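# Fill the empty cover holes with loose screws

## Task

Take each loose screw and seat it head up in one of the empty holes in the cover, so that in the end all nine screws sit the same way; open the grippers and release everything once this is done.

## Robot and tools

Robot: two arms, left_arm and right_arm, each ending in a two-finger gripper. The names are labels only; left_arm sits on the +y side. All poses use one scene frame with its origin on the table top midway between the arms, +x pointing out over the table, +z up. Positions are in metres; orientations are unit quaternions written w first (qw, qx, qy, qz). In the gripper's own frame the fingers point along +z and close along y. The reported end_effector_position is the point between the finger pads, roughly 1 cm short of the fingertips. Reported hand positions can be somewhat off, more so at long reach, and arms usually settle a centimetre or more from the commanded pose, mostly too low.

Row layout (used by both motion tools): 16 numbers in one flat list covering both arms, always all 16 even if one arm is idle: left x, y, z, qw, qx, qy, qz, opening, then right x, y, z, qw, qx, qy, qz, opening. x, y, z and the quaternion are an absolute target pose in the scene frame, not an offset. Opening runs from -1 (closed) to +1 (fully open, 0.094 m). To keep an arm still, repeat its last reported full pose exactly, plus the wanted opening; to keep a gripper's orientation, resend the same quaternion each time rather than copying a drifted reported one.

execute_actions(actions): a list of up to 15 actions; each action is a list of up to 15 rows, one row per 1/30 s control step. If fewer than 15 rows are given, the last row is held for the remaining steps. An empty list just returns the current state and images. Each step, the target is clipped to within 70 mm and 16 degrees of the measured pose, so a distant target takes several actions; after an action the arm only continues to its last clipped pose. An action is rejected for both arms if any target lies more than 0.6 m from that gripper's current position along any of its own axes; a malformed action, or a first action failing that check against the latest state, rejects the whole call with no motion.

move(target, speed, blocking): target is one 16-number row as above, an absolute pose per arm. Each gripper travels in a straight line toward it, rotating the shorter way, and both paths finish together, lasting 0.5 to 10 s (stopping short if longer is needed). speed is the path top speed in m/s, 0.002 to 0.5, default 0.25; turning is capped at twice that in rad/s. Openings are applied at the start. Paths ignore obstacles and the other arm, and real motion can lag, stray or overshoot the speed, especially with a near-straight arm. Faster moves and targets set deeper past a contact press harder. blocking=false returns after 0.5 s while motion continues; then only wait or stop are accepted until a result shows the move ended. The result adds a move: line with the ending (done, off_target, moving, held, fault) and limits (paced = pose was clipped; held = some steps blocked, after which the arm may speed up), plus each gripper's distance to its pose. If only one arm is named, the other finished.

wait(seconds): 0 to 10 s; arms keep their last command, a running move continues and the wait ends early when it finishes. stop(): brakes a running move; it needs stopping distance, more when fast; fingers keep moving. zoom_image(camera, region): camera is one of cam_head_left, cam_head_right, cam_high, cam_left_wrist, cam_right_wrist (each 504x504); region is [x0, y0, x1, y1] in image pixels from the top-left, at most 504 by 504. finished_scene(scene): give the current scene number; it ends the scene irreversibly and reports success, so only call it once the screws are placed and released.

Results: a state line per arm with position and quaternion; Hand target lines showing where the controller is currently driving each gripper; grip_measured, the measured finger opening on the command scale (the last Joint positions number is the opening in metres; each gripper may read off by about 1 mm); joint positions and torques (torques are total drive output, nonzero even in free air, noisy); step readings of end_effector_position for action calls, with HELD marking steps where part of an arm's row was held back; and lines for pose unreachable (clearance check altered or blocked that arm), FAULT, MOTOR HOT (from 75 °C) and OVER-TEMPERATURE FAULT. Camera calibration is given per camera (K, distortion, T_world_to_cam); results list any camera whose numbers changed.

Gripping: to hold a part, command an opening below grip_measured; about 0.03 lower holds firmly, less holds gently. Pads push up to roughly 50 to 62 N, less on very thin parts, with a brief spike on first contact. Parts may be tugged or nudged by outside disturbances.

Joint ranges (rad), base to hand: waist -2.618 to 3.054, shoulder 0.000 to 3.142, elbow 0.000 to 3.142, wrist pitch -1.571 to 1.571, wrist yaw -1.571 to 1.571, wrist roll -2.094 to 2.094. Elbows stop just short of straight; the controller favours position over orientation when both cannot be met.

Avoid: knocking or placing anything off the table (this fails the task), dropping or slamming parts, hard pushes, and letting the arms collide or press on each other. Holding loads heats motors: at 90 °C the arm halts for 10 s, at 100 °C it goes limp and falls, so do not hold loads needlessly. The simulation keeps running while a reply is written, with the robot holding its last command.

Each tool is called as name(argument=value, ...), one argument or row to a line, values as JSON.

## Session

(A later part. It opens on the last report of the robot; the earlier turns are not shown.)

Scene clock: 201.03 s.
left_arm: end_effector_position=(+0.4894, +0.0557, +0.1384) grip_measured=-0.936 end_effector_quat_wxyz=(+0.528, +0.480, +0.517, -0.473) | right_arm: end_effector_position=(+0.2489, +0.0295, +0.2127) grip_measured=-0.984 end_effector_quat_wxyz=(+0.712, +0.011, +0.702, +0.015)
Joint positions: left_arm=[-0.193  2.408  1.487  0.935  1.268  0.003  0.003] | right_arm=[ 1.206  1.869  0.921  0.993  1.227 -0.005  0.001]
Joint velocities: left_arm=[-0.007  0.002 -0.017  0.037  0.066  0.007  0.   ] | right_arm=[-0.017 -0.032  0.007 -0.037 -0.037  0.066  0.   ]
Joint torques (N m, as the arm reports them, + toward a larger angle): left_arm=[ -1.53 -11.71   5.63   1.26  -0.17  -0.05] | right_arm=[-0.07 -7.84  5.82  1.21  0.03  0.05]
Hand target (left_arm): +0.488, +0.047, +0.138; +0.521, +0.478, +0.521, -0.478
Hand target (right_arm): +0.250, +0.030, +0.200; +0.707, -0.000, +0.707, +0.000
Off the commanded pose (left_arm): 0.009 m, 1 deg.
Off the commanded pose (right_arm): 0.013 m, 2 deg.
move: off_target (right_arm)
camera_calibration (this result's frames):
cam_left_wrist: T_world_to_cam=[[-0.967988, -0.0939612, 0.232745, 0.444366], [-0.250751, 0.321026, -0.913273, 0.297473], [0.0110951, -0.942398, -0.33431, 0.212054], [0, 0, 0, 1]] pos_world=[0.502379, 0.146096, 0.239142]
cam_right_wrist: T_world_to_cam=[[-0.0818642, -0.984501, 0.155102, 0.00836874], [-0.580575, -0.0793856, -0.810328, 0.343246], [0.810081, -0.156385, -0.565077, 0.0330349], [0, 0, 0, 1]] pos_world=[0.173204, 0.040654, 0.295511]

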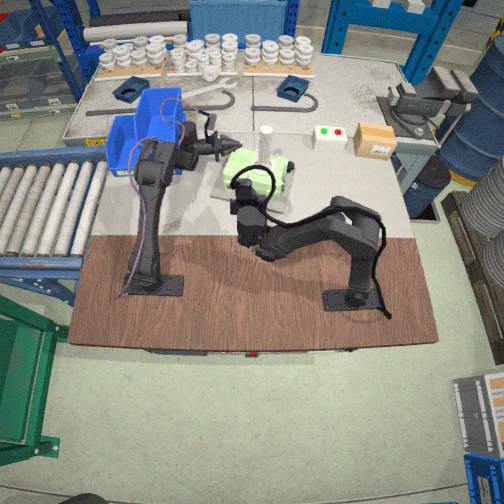

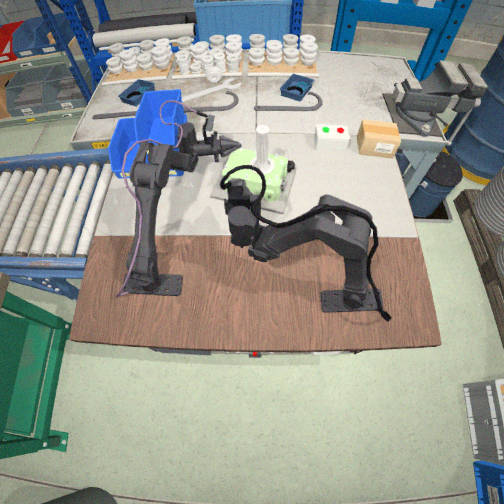

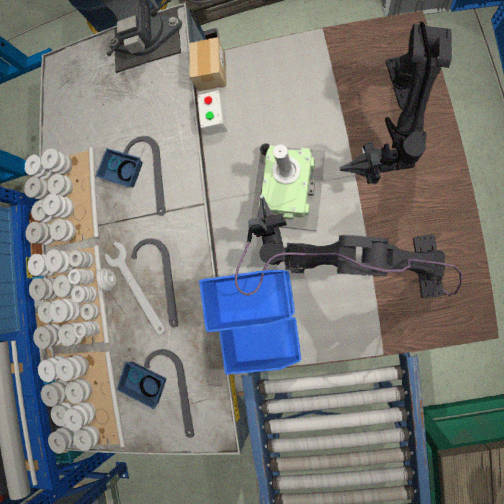

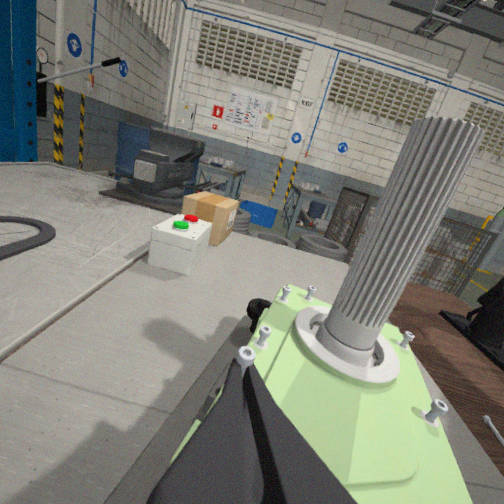

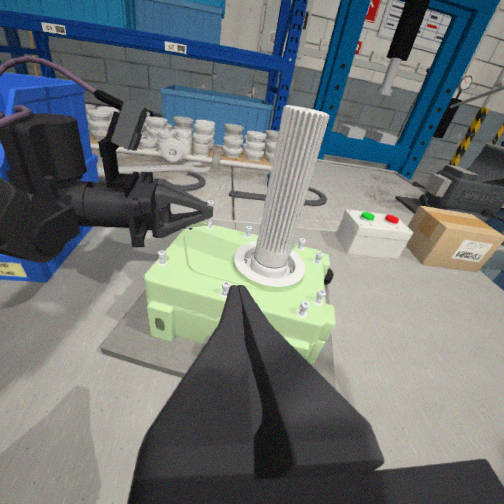

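In. Push down, release, retreat; right moves out of the way.

move(
  target=[0.489,0.055,0.12,0.521,0.478,0.521,-0.478,-1, 0.25,0.03,0.2,0.707,0,0.707,0,-1],
  speed=0.03,
)

move(
  target=[0.489,0.056,0.125,0.521,0.478,0.521,-0.478,-0.4, 0.25,0.03,0.2,0.707,0,0.707,0,-1],
)

move(
  target=[0.487,0.09,0.19,0.521,0.478,0.521,-0.478,0, 0.25,-0.3,0.25,0.707,0,0.707,0,-1],
  speed=0.15,
)

move(
  target=[0.135,-0.06,0.08,0,0.707,0.707,0,0, 0.25,-0.3,0.25,0.707,0,0.707,0,-1],
)

Scene clock: 202.10 s.
left_arm: end_effector_position=(+0.4888, +0.0556, +0.1355) grip_measured=-0.936 end_effector_quat_wxyz=(+0.534, +0.485, +0.509, -0.470) | right_arm: end_effector_position=(+0.2489, +0.0295, +0.2127) grip_measured=-0.984 end_effector_quat_wxyz=(+0.712, +0.011, +0.702, +0.015)
Joint positions: left_arm=[-0.193  2.423  1.487  0.975  1.272  0.003  0.003] | right_arm=[ 1.206  1.869  0.921  0.993  1.227 -0.005  0.001]
Joint velocities: left_arm=[-0.002  0.017 -0.002  0.066  0.007 -0.051  0.001] | right_arm=[ 0.007  0.027 -0.002  0.022  0.007 -0.051 -0.001]
Joint torques (N m, as the arm reports them, + toward a larger angle): left_arm=[-0.07 -9.87  5.    1.32 -0.01 -0.04] | right_arm=[-0.03 -7.82  5.81  1.21  0.04  0.05]
Hand target (left_arm): +0.489, +0.055, +0.120; +0.521, +0.478, +0.521, -0.478
Hand target (right_arm): +0.250, +0.030, +0.200; +0.707, -0.000, +0.707, +0.000
Off the commanded pose (left_arm): 0.015 m, 2 deg.
Off the commanded pose (right_arm): 0.013 m, 2 deg.
move: off_target (left_arm, right_arm)
camera_calibration (this result's frames):
cam_left_wrist: T_world_to_cam=[[-0.973581, -0.0887411, 0.210392, 0.44994], [-0.227853, 0.317306, -0.920543, 0.284663], [0.0149314, -0.944162, -0.329143, 0.208504], [0, 0, 0, 1]] pos_world=[0.499801, 0.146464, 0.236008]
cam_right_wrist: T_world_to_cam=[[-0.0818642, -0.984501, 0.155102, 0.00836874], [-0.580575, -0.0793856, -0.810328, 0.343246], [0.810081, -0.156385, -0.565077, 0.0330349], [0, 0, 0, 1]] pos_world=[0.173204, 0.040654, 0.295511]

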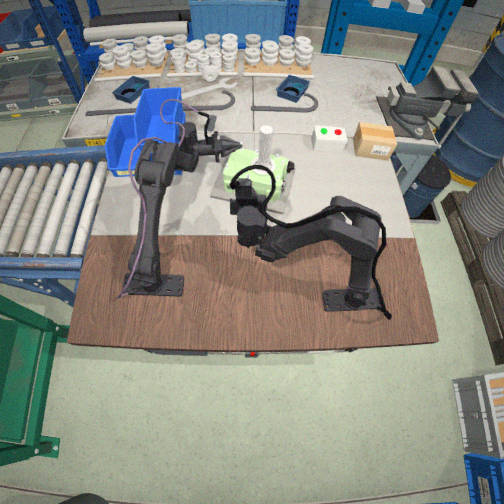

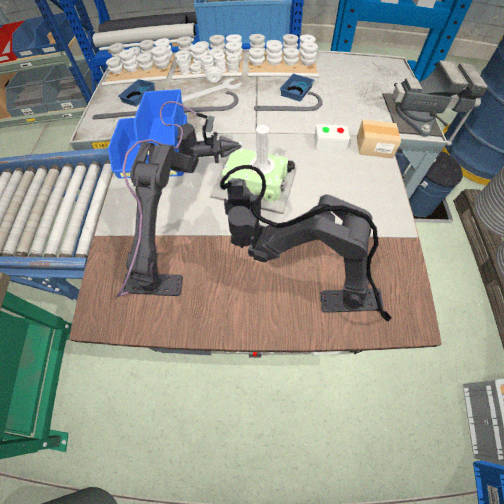

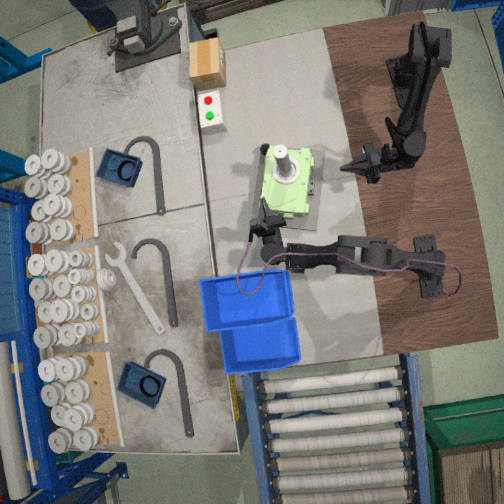

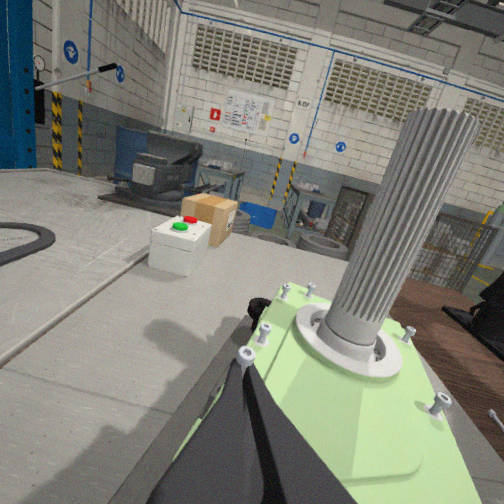

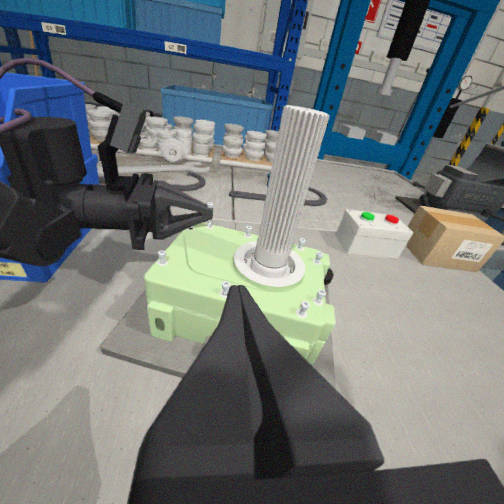

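Scene clock: 202.80 s.
left_arm: end_effector_position=(+0.4916, +0.0577, +0.1373) grip_measured=-0.402 end_effector_quat_wxyz=(+0.541, +0.484, +0.508, -0.464) | right_arm: end_effector_position=(+0.2489, +0.0295, +0.2127) grip_measured=-0.984 end_effector_quat_wxyz=(+0.712, +0.011, +0.702, +0.015)
Joint positions: left_arm=[-0.189  2.423  1.487  0.989  1.262  0.003  0.028] | right_arm=[ 1.206  1.869  0.921  0.993  1.227 -0.005  0.001]
Joint velocities: left_arm=[-0.007  0.012 -0.022 -0.007 -0.037 -0.081 -0.   ] | right_arm=[-0.002  0.002 -0.012 -0.007  0.037 -0.022 -0.001]
Joint torques (N m, as the arm reports them, + toward a larger angle): left_arm=[ -0.23 -10.7    4.96   1.1    0.12  -0.07] | right_arm=[ 0.   -7.83  5.8   1.22  0.04  0.05]
Hand target (left_arm): +0.489, +0.056, +0.125; +0.521, +0.478, +0.521, -0.478
Hand target (right_arm): +0.250, +0.030, +0.200; +0.707, -0.000, +0.707, +0.000
Off the commanded pose (left_arm): 0.013 m, 3 deg.
Off the commanded pose (right_arm): 0.013 m, 2 deg.
move: off_target (left_arm, right_arm)
camera_calibration (this result's frames):
cam_left_wrist: T_world_to_cam=[[-0.975033, -0.101792, 0.197357, 0.455725], [-0.219635, 0.311022, -0.924676, 0.283219], [0.0327419, -0.944936, -0.325614, 0.201808], [0, 0, 0, 1]] pos_world=[0.499944, 0.148997, 0.237657]
cam_right_wrist: T_world_to_cam=[[-0.0818642, -0.984501, 0.155102, 0.00836874], [-0.580575, -0.0793856, -0.810328, 0.343246], [0.810081, -0.156385, -0.565077, 0.0330349], [0, 0, 0, 1]] pos_world=[0.173204, 0.040654, 0.295511]

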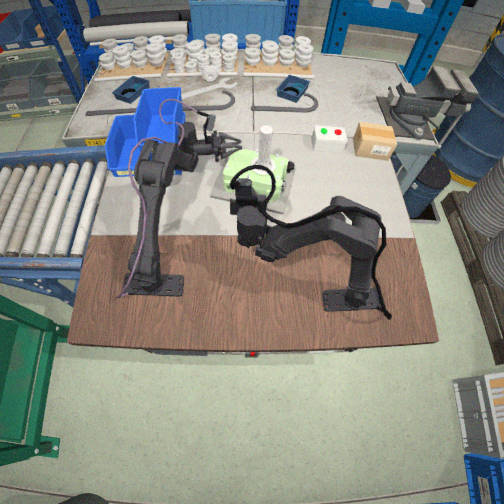

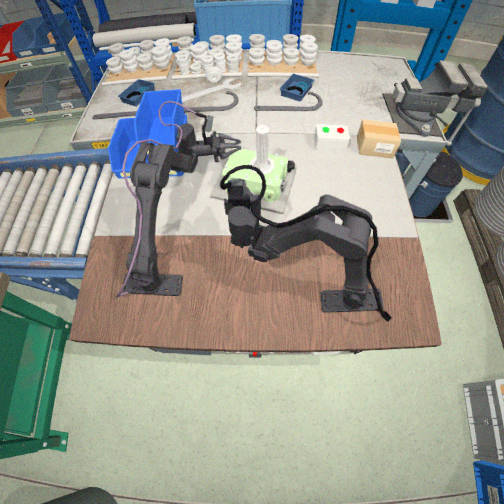

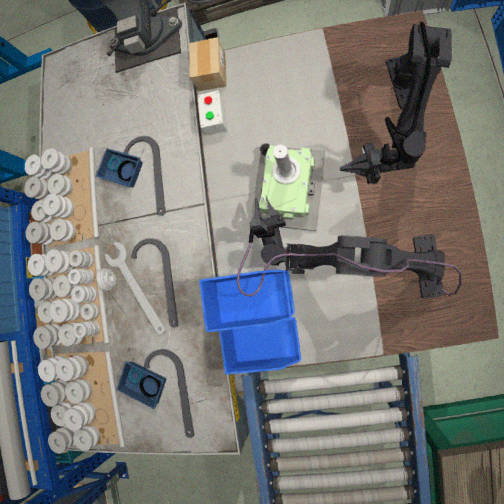

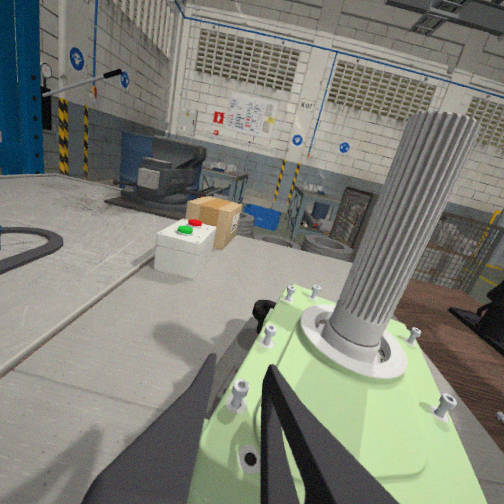

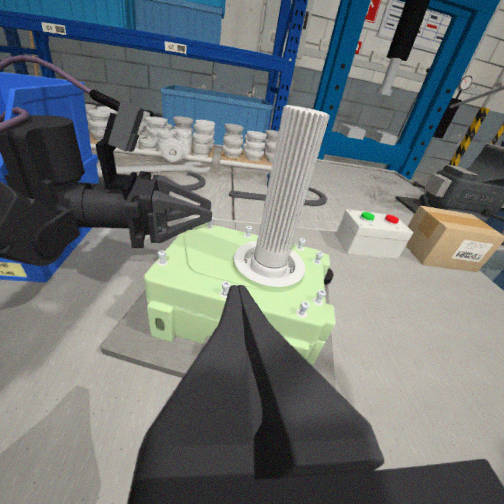

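Scene clock: 205.80 s.
left_arm: end_effector_position=(+0.4878, +0.0816, +0.1814) grip_measured=-0.002 end_effector_quat_wxyz=(+0.520, +0.479, +0.520, -0.479) | right_arm: end_effector_position=(+0.2502, -0.2980, +0.2427) grip_measured=-0.985 end_effector_quat_wxyz=(+0.702, -0.002, +0.712, -0.002)
Joint positions: left_arm=[-0.139  2.294  1.487  0.811  1.331 -0.002  0.047] | right_arm=[ 0.075  0.571  0.27   0.287  0.103 -0.004  0.001]
Joint velocities: left_arm=[-0.002 -0.012 -0.012  0.007 -0.007  0.066 -0.001] | right_arm=[ 0.017 -0.007  0.002 -0.037  0.051 -0.007 -0.   ]
Joint torques (N m, as the arm reports them, + toward a larger angle): left_arm=[  1.41 -13.23   4.77   1.23   0.14  -0.02] | right_arm=[-0.58 -1.04  8.65  1.66 -0.09 -0.01]
Hand target (left_arm): +0.487, +0.090, +0.190; +0.521, +0.478, +0.521, -0.478
Hand target (right_arm): +0.247, -0.299, +0.250; +0.708, -0.001, +0.706, -0.001
Off the commanded pose (left_arm): 0.012 m, 0 deg.
Off the commanded pose (right_arm): 0.008 m, 1 deg.
move: off_target (left_arm)
camera_calibration (this result's frames):
cam_left_wrist: T_world_to_cam=[[-0.965006, -0.0848421, 0.248124, 0.430244], [-0.262203, 0.325388, -0.9085, 0.332389], [-0.00365764, -0.941767, -0.336248, 0.258349], [0, 0, 0, 1]] pos_world=[0.503286, 0.171652, 0.282091]
cam_right_wrist: T_world_to_cam=[[-0.083281, -0.976596, 0.198307, -0.326378], [-0.604029, -0.108805, -0.7895, 0.334375], [0.792599, -0.185533, -0.580831, -0.00280078], [0, 0, 0, 1]] pos_world=[0.177011, -0.282877, 0.327085]

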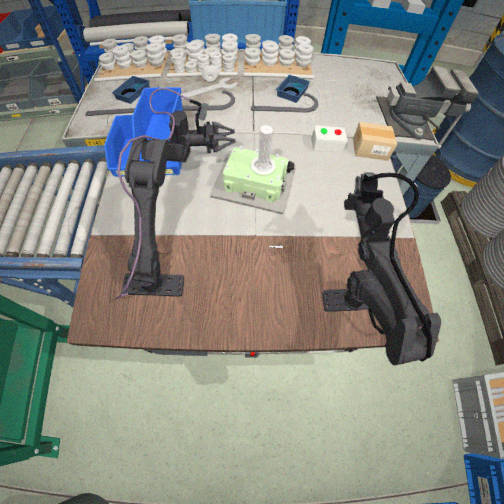

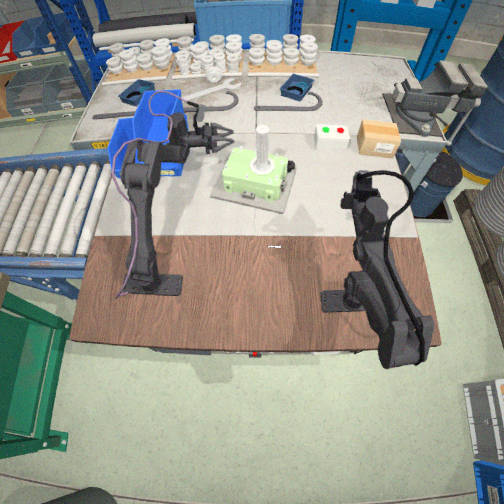

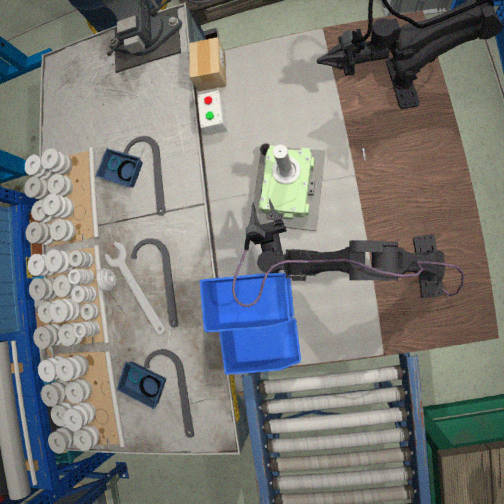

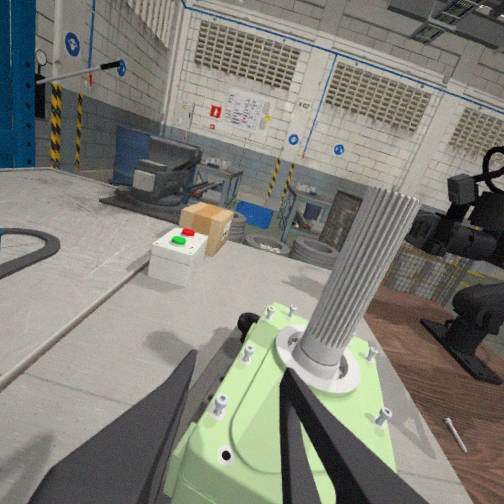

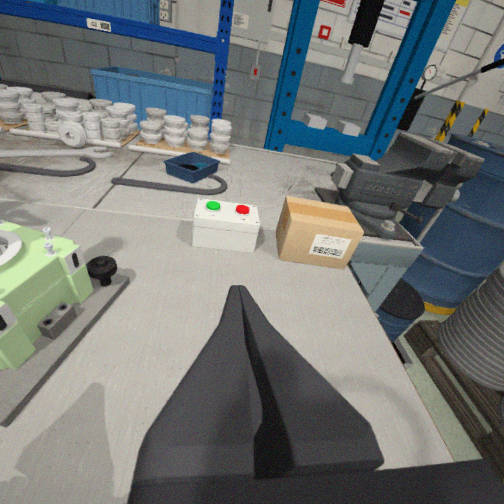

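Scene clock: 209.67 s.
left_arm: end_effector_position=(+0.1326, -0.0536, +0.0746) grip_measured=+0.000 end_effector_quat_wxyz=(-0.006, +0.714, +0.700, -0.002) | right_arm: end_effector_position=(+0.2503, -0.2984, +0.2427) grip_measured=-0.985 end_effector_quat_wxyz=(+0.702, -0.003, +0.712, -0.001)
Joint positions: left_arm=[-1.224  2.128  1.811 -1.262  0.009  0.348  0.047] | right_arm=[ 0.068  0.571  0.27   0.287  0.093 -0.004  0.001]
Joint velocities: left_arm=[-0.012 -0.002 -0.012  0.007 -0.007 -0.007  0.001] | right_arm=[ 0.002 -0.022  0.012 -0.022 -0.037 -0.007  0.   ]
Joint torques (N m, as the arm reports them, + toward a larger angle): left_arm=[-0.1  -9.65  7.35  0.13 -0.13 -0.11] | right_arm=[-0.56  0.46  8.91  1.8  -0.06  0.03]
Hand target (left_arm): +0.136, -0.058, +0.079; +0.001, +0.710, +0.704, +0.000
Hand target (right_arm): +0.250, -0.300, +0.250; +0.707, +0.000, +0.707, -0.000
Off the commanded pose (left_arm): 0.009 m, 1 deg.
Off the commanded pose (right_arm): 0.007 m, 1 deg.
move: done
camera_calibration (this result's frames):
cam_left_wrist: T_world_to_cam=[[-0.973009, -0.230728, 0.00419453, 0.113939], [-0.214296, 0.910159, 0.354525, 0.116987], [-0.0856164, 0.344057, -0.935037, 0.218275], [0, 0, 0, 1]] pos_world=[0.154622, -0.155286, 0.162143]
cam_right_wrist: T_world_to_cam=[[-0.0810439, -0.976808, 0.198186, -0.327366], [-0.603788, -0.110089, -0.789506, 0.33394], [0.793014, -0.183647, -0.580864, -0.00248102], [0, 0, 0, 1]] pos_world=[0.177065, -0.283466, 0.327086]

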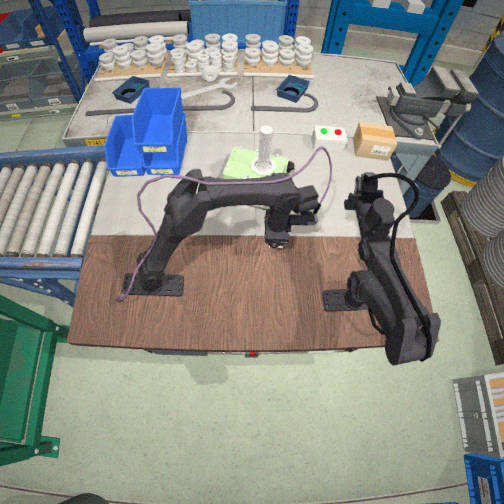

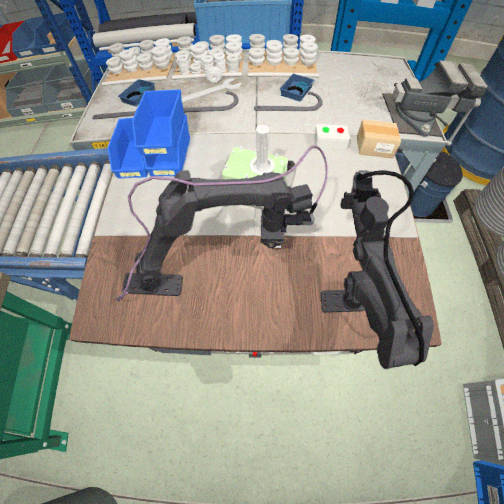

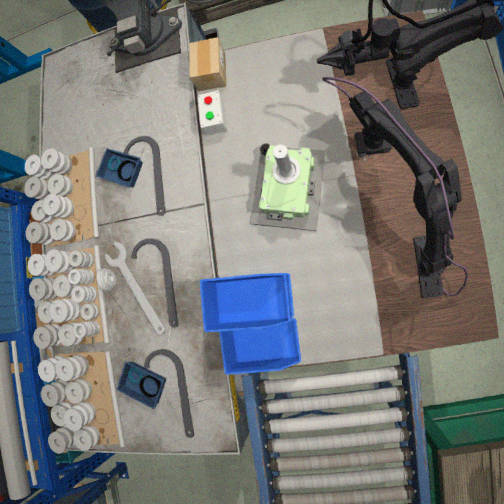

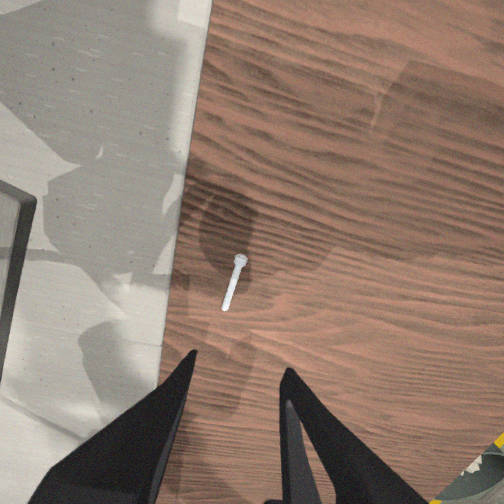

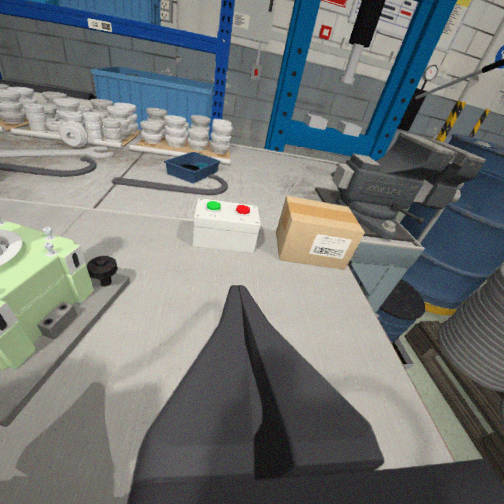

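move(
  target=[0.145,-0.068,0.006,0,0.707,0.707,0,0, 0.25,-0.3,0.25,0.707,0,0.707,0,-1],
  speed=0.07,
)

move(
  target=[0.145,-0.068,0.006,0,0.707,0.707,0,-1, 0.25,-0.3,0.25,0.707,0,0.707,0,-1],
)

Scene clock: 211.17 s.
left_arm: end_effector_position=(+0.1386, -0.0705, +0.0147) grip_measured=+0.000 end_effector_quat_wxyz=(-0.000, +0.714, +0.701, -0.004) | right_arm: end_effector_position=(+0.2503, -0.2984, +0.2427) grip_measured=-0.984 end_effector_quat_wxyz=(+0.702, -0.003, +0.712, -0.001)
Joint positions: left_arm=[-1.224  2.231  1.735 -1.071  0.008  0.347  0.047] | right_arm=[ 0.068  0.571  0.27   0.287  0.093 -0.004  0.001]
Joint velocities: left_arm=[-0.012  0.002  0.002 -0.066 -0.007 -0.007 -0.002] | right_arm=[-0.002  0.002 -0.007 -0.007  0.051 -0.007 -0.   ]
Joint torques (N m, as the arm reports them, + toward a larger angle): left_arm=[ 1.1  -9.89  3.95  0.5  -0.1  -0.07] | right_arm=[-0.52  0.49  8.91  1.8  -0.05  0.03]
Hand target (left_arm): +0.145, -0.068, +0.006; -0.000, +0.707, +0.707, +0.000
Hand target (right_arm): +0.250, -0.300, +0.250; +0.707, -0.000, +0.707, -0.000
Off the commanded pose (left_arm): 0.011 m, 1 deg.
Off the commanded pose (right_arm): 0.008 m, 1 deg.
move: off_target (left_arm)
camera_calibration (this result's frames):
cam_left_wrist: T_world_to_cam=[[-0.972938, -0.23106, 0.00184677, 0.11612], [-0.216437, 0.914102, 0.342889, 0.155658], [-0.0809163, 0.33321, -0.939374, 0.167239], [0, 0, 0, 1]] pos_world=[0.1602, -0.171182, 0.103512]
cam_right_wrist: T_world_to_cam=[[-0.0806712, -0.97684, 0.198181, -0.327401], [-0.603747, -0.110315, -0.789506, 0.333869], [0.793084, -0.183341, -0.580865, -0.00239441], [0, 0, 0, 1]] pos_world=[0.17706, -0.283427, 0.327086]

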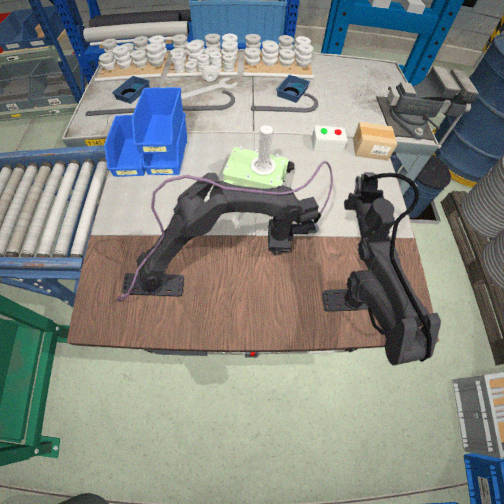

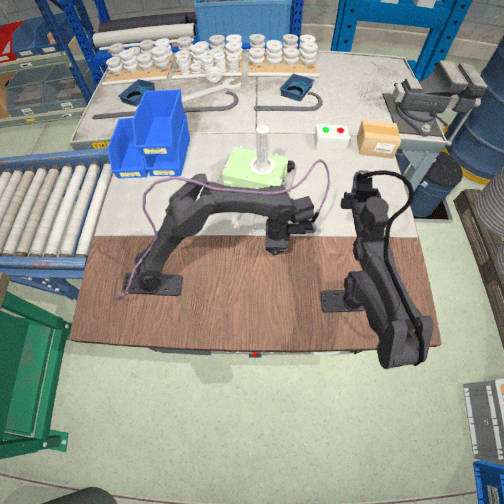

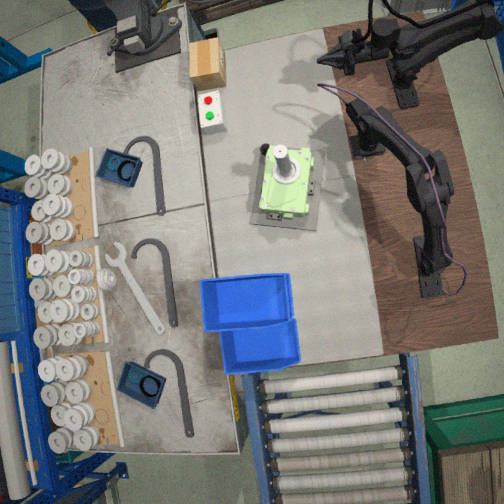

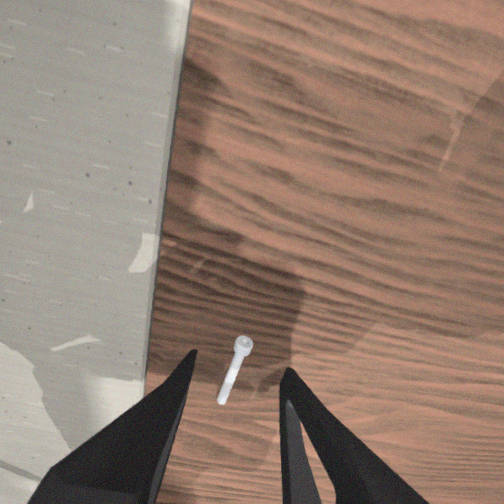

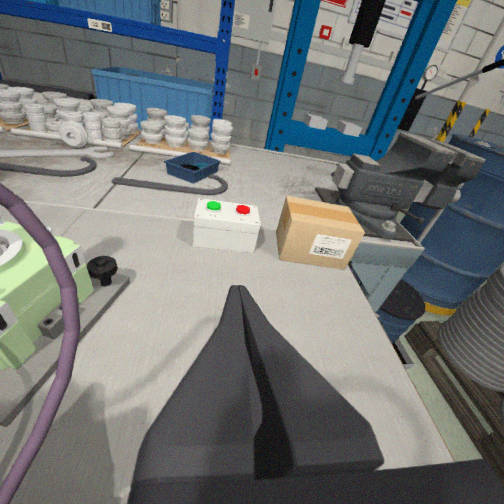

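Scene clock: 211.87 s.
left_arm: end_effector_position=(+0.1393, -0.0726, +0.0148) grip_measured=-0.937 end_effector_quat_wxyz=(+0.004, +0.714, +0.701, -0.006) | right_arm: end_effector_position=(+0.2503, -0.2984, +0.2427) grip_measured=-0.985 end_effector_quat_wxyz=(+0.702, -0.003, +0.712, -0.001)
Joint positions: left_arm=[-1.224  2.231  1.735 -1.063  0.008  0.347  0.003] | right_arm=[ 0.068  0.571  0.27   0.287  0.093 -0.004  0.001]
Joint velocities: left_arm=[ 0.002 -0.007 -0.017 -0.037 -0.051 -0.037  0.   ] | right_arm=[-0.017  0.007  0.002  0.022 -0.051 -0.022  0.   ]
Joint torques (N m, as the arm reports them, + toward a larger angle): left_arm=[ 1.11 -9.95  3.8   0.41 -0.1  -0.06] | right_arm=[-0.55  0.49  8.93  1.79 -0.05  0.02]
Hand target (left_arm): +0.145, -0.068, +0.006; -0.000, +0.707, +0.707, +0.000
Hand target (right_arm): +0.250, -0.300, +0.250; +0.707, -0.000, +0.707, -0.000
Off the commanded pose (left_arm): 0.011 m, 1 deg.
Off the commanded pose (right_arm): 0.008 m, 1 deg.
move: off_target (left_arm)
camera_calibration (this result's frames):
cam_left_wrist: T_world_to_cam=[[-0.972942, -0.231049, 0.00100646, 0.116343], [-0.217397, 0.916915, 0.334673, 0.158152], [-0.0782485, 0.325398, -0.942334, 0.167102], [0, 0, 0, 1]] pos_world=[0.160652, -0.172506, 0.10442]
cam_right_wrist: T_world_to_cam=[[-0.0806712, -0.97684, 0.198181, -0.327401], [-0.603747, -0.110315, -0.789506, 0.333869], [0.793084, -0.183341, -0.580865, -0.00239441], [0, 0, 0, 1]] pos_world=[0.17706, -0.283427, 0.327086]

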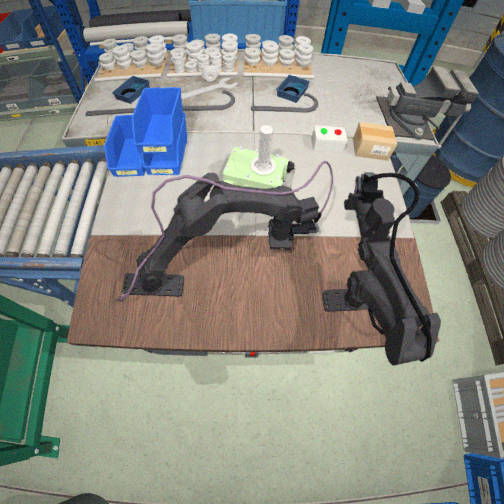

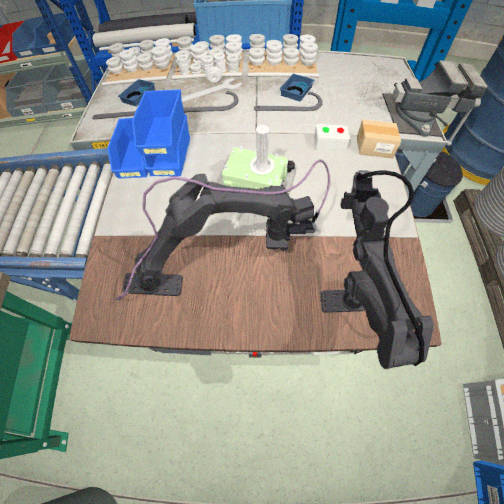

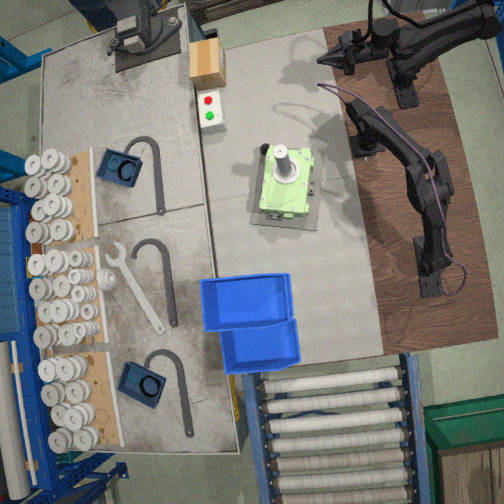

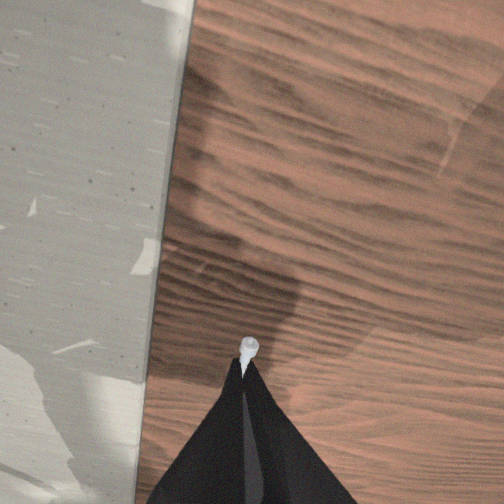

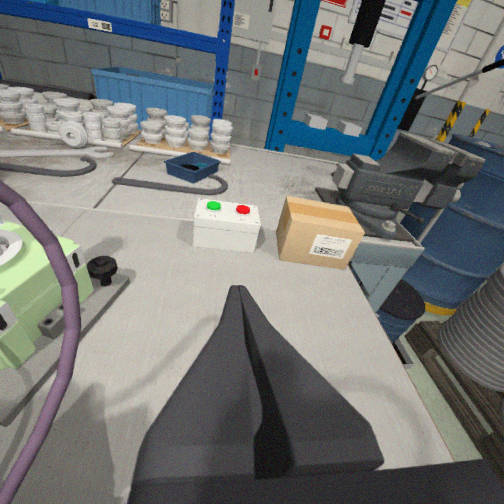

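H2 ee ≈ (0.480,0.082).

move(
  target=[0.2,0.15,0.2,0,0.707,0.707,0,-1, 0.25,-0.3,0.25,0.707,0,0.707,0,-1],
)

move(
  target=[0.483,0.12,0.18,0.521,0.478,0.521,-0.478,-1, 0.25,0.03,0.2,0.707,0,0.707,0,-1],
)

move(
  target=[0.483,0.078,0.145,0.521,0.478,0.521,-0.478,-1, 0.25,0.03,0.2,0.707,0,0.707,0,-1],
  speed=0.05,
)

zoom_image(
  camera="cam_right_wrist",
  region=[150,180,250,260],
)

Scene clock: 213.83 s.
left_arm: end_effector_position=(+0.1977, +0.1489, +0.1883) grip_measured=-0.937 end_effector_quat_wxyz=(-0.005, +0.705, +0.710, +0.000) | right_arm: end_effector_position=(+0.2503, -0.2984, +0.2427) grip_measured=-0.985 end_effector_quat_wxyz=(+0.702, -0.003, +0.712, -0.001)
Joint positions: left_arm=[-0.739  1.592  1.568 -1.556 -0.     0.807  0.003] | right_arm=[ 0.068  0.571  0.27   0.287  0.093 -0.004  0.001]
Joint velocities: left_arm=[-0.022 -0.012 -0.007 -0.007  0.037  0.007 -0.001] | right_arm=[-0.017 -0.027 -0.012 -0.037 -0.022  0.007 -0.   ]
Joint torques (N m, as the arm reports them, + toward a larger angle): left_arm=[ 0.67 -7.01  6.75  0.11 -0.04  0.07] | right_arm=[-0.57  0.49  8.89  1.8  -0.05  0.03]
Hand target (left_arm): +0.200, +0.150, +0.198; +0.010, +0.707, +0.707, +0.002
Hand target (right_arm): +0.250, -0.300, +0.250; +0.707, -0.000, +0.707, -0.000
Off the commanded pose (left_arm): 0.012 m, 1 deg.
Off the commanded pose (right_arm): 0.008 m, 1 deg.
joint sent to its limit (left arm) — the command would take joint 4 (wrist pitch) past its lower limit, so that joint was sent only as far as its limit.
move: off_target (left_arm)
camera_calibration (this result's frames):
cam_left_wrist: T_world_to_cam=[[-0.966819, -0.25546, -0.00100561, 0.22694], [-0.239274, 0.90417, 0.35387, -0.0877355], [-0.0894903, 0.342369, -0.935294, 0.261507], [0, 0, 0, 1]] pos_world=[0.221819, 0.0477699, 0.275861]
cam_right_wrist: T_world_to_cam=[[-0.0806712, -0.97684, 0.198181, -0.327401], [-0.603747, -0.110315, -0.789506, 0.333869], [0.793084, -0.183341, -0.580865, -0.00239441], [0, 0, 0, 1]] pos_world=[0.17706, -0.283427, 0.327086]

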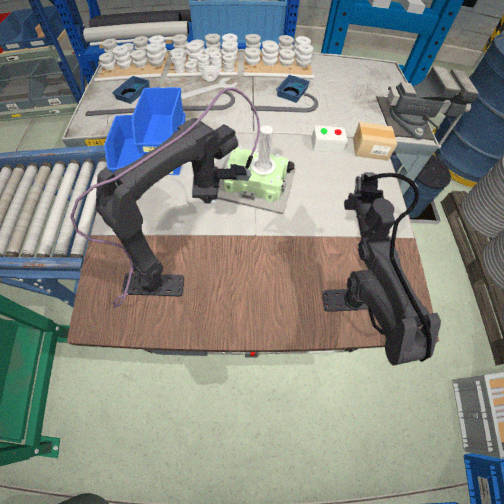

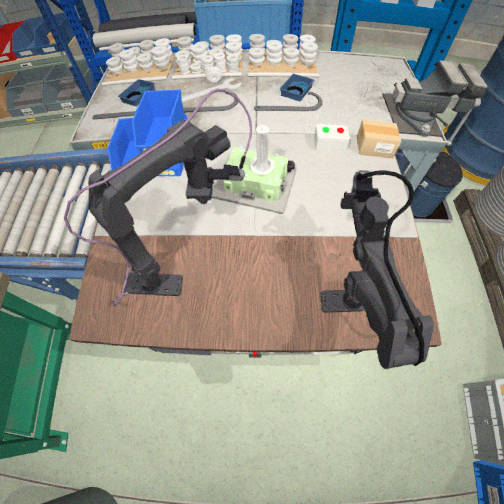

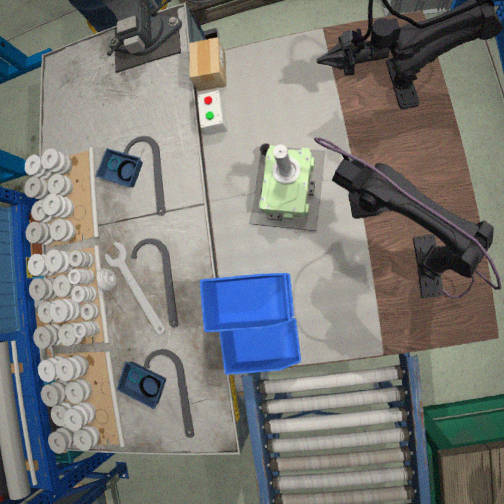

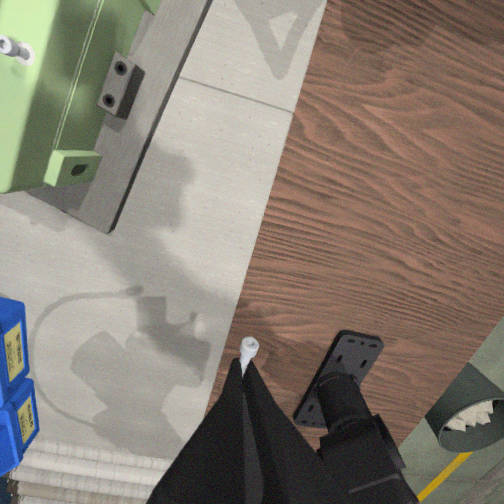

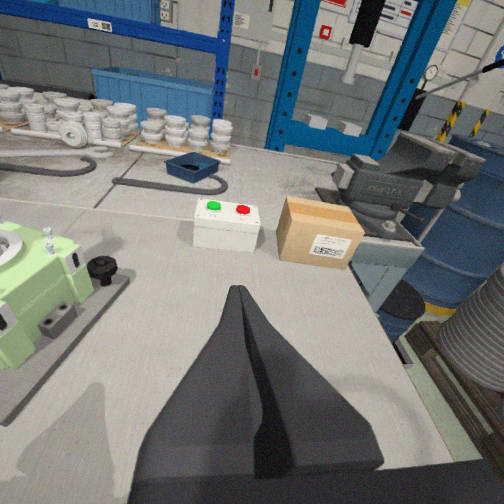

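Scene clock: 219.20 s.
left_arm: end_effector_position=(+0.4815, +0.1140, +0.1844) grip_measured=-0.937 end_effector_quat_wxyz=(+0.521, +0.484, +0.516, -0.478) | right_arm: end_effector_position=(+0.2531, +0.0239, +0.2012) grip_measured=-0.985 end_effector_quat_wxyz=(+0.707, +0.004, +0.707, +0.004)
Joint positions: left_arm=[-0.073  2.258  1.437  0.819  1.404  0.012  0.003] | right_arm=[1.19  1.875 0.901 0.972 1.218 0.013 0.001]
Joint velocities: left_arm=[ 0.007  0.012 -0.007  0.051  0.037 -0.066  0.   ] | right_arm=[ 0.022 -0.007 -0.017  0.022  0.037 -0.051  0.001]
Joint torques (N m, as the arm reports them, + toward a larger angle): left_arm=[  0.54 -11.18   4.17   1.46  -0.14  -0.11] | right_arm=[ 0.44 -8.25  7.68  1.35  0.07 -0.06]
Hand target (left_arm): +0.483, +0.117, +0.182; +0.522, +0.476, +0.523, -0.477
Hand target (right_arm): +0.253, +0.029, +0.200; +0.706, +0.001, +0.708, +0.001
Off the commanded pose (left_arm): 0.008 m, 1 deg.
Off the commanded pose (right_arm): 0.007 m, 1 deg.
move: done
camera_calibration (this result's frames):
cam_left_wrist: T_world_to_cam=[[-0.968041, -0.0790178, 0.23802, 0.428847], [-0.250714, 0.328697, -0.91055, 0.317352], [-0.00628664, -0.941124, -0.338003, 0.291336], [0, 0, 0, 1]] pos_world=[0.496537, 0.203757, 0.285363]
cam_right_wrist: T_world_to_cam=[[-0.0854751, -0.979668, 0.181509, 0.000476377], [-0.593696, -0.0962202, -0.798916, 0.337413], [0.800137, -0.176048, -0.5734, 0.0269421], [0, 0, 0, 1]] pos_world=[0.178804, 0.0376757, 0.284927]

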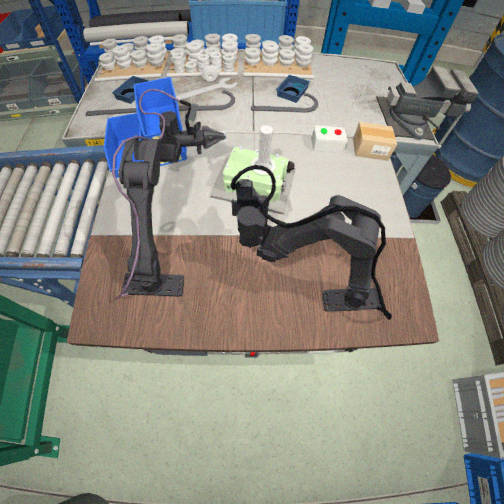

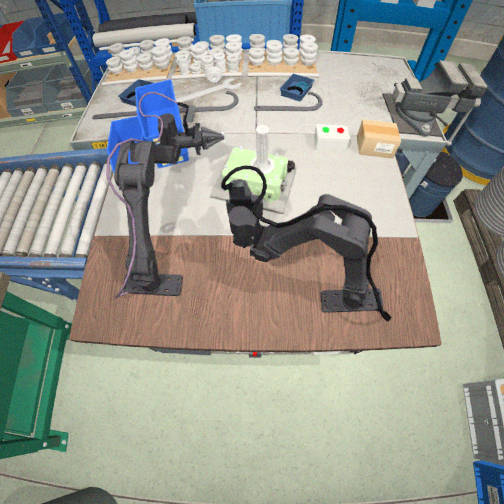

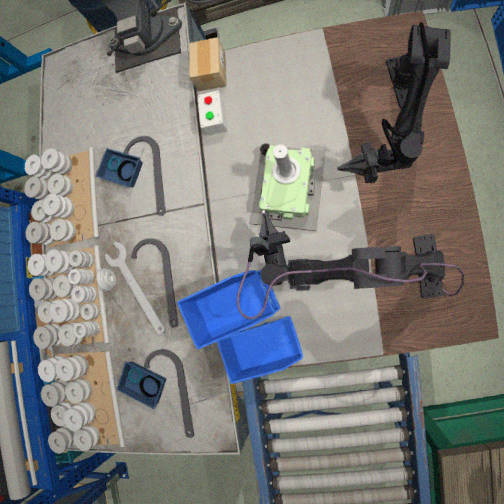

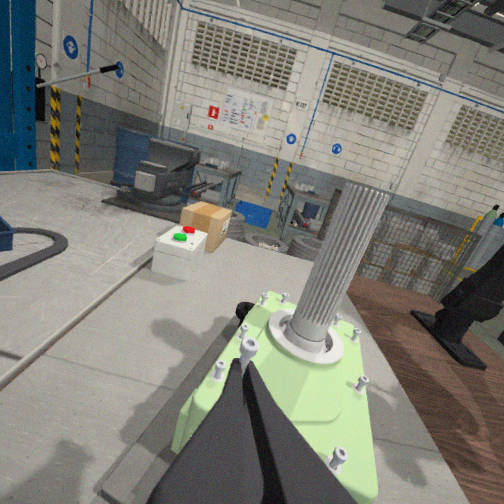

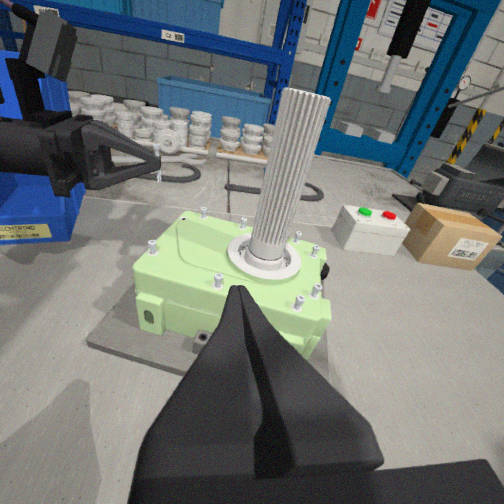

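Scene clock: 220.60 s.
left_arm: end_effector_position=(+0.4834, +0.0824, +0.1478) grip_measured=-0.937 end_effector_quat_wxyz=(+0.521, +0.481, +0.519, -0.477) | right_arm: end_effector_position=(+0.2512, +0.0243, +0.2012) grip_measured=-0.985 end_effector_quat_wxyz=(+0.707, +0.001, +0.707, +0.001)
Joint positions: left_arm=[-0.139  2.352  1.437  0.909  1.331  0.011  0.003] | right_arm=[1.196 1.875 0.901 0.972 1.225 0.005 0.001]
Joint velocities: left_arm=[ 0.007  0.012  0.002  0.022  0.066 -0.022  0.   ] | right_arm=[ 0.022  0.007 -0.017 -0.066 -0.007 -0.007  0.001]
Joint torques (N m, as the arm reports them, + toward a larger angle): left_arm=[ -0.78 -10.96   4.74   1.5   -0.13  -0.09] | right_arm=[ 0.58 -8.2   7.47  1.43  0.05 -0.07]
Hand target (left_arm): +0.483, +0.078, +0.145; +0.521, +0.478, +0.521, -0.478
Hand target (right_arm): +0.250, +0.030, +0.200; +0.707, -0.000, +0.707, +0.000
Off the commanded pose (left_arm): 0.005 m, 0 deg.
Off the commanded pose (right_arm): 0.006 m, 0 deg.
move: done
camera_calibration (this result's frames):
cam_left_wrist: T_world_to_cam=[[-0.966207, -0.0858225, 0.243061, 0.435792], [-0.257763, 0.327568, -0.908987, 0.298242], [-0.00160762, -0.940922, -0.338621, 0.247008], [0, 0, 0, 1]] pos_world=[0.498338, 0.172121, 0.248816]
cam_right_wrist: T_world_to_cam=[[-0.0869656, -0.97805, 0.189354, -0.000519114], [-0.593838, -0.101718, -0.798129, 0.336326], [0.799871, -0.181855, -0.571958, 0.0284715], [0, 0, 0, 1]] pos_world=[0.176905, 0.0388804, 0.284815]

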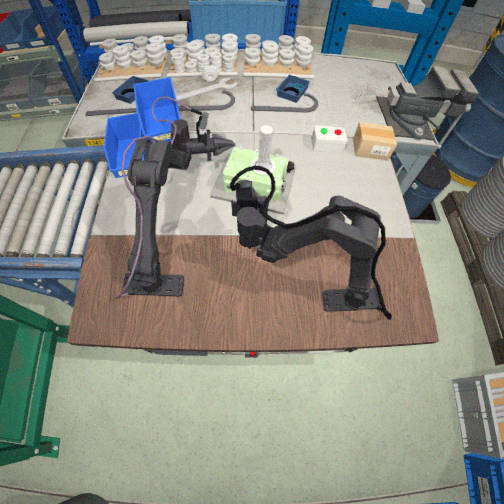

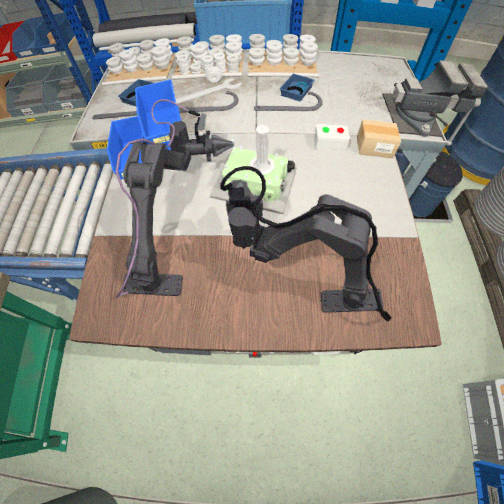

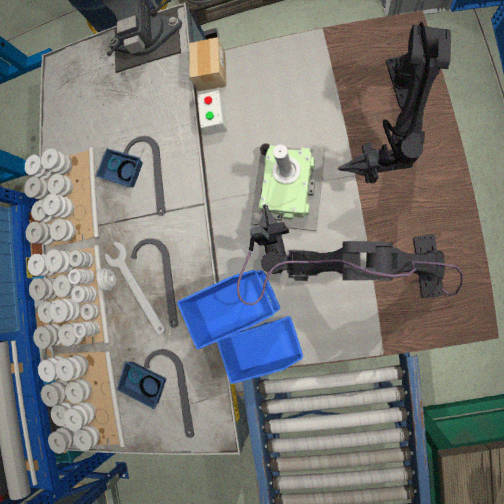

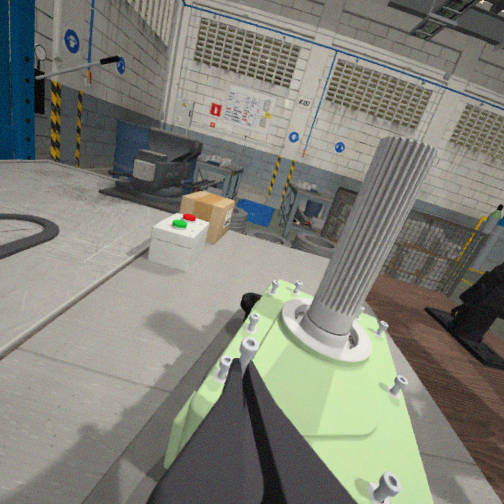

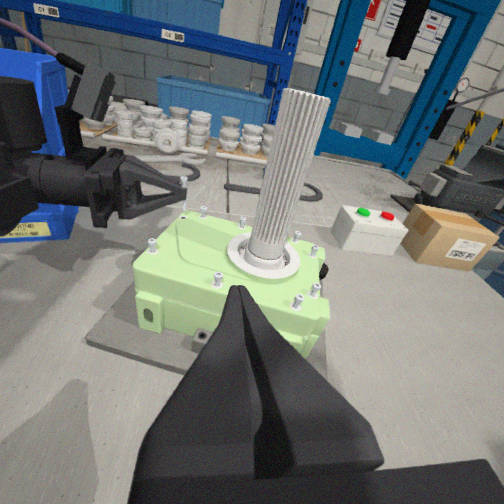

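Region (150, 180, 250, 260) of cam_right_wrist's 504x504 image, scaled by 5.040, with more detail than that image has; it fills the top 403 rows of this view, and the rest is white.

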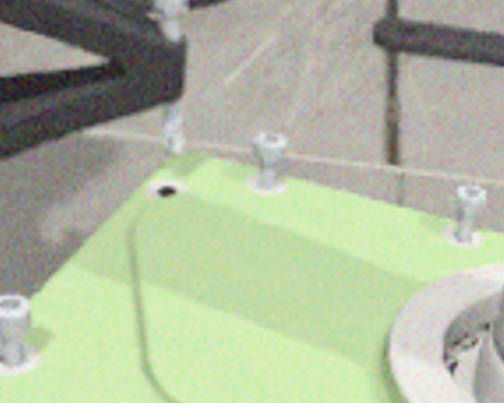

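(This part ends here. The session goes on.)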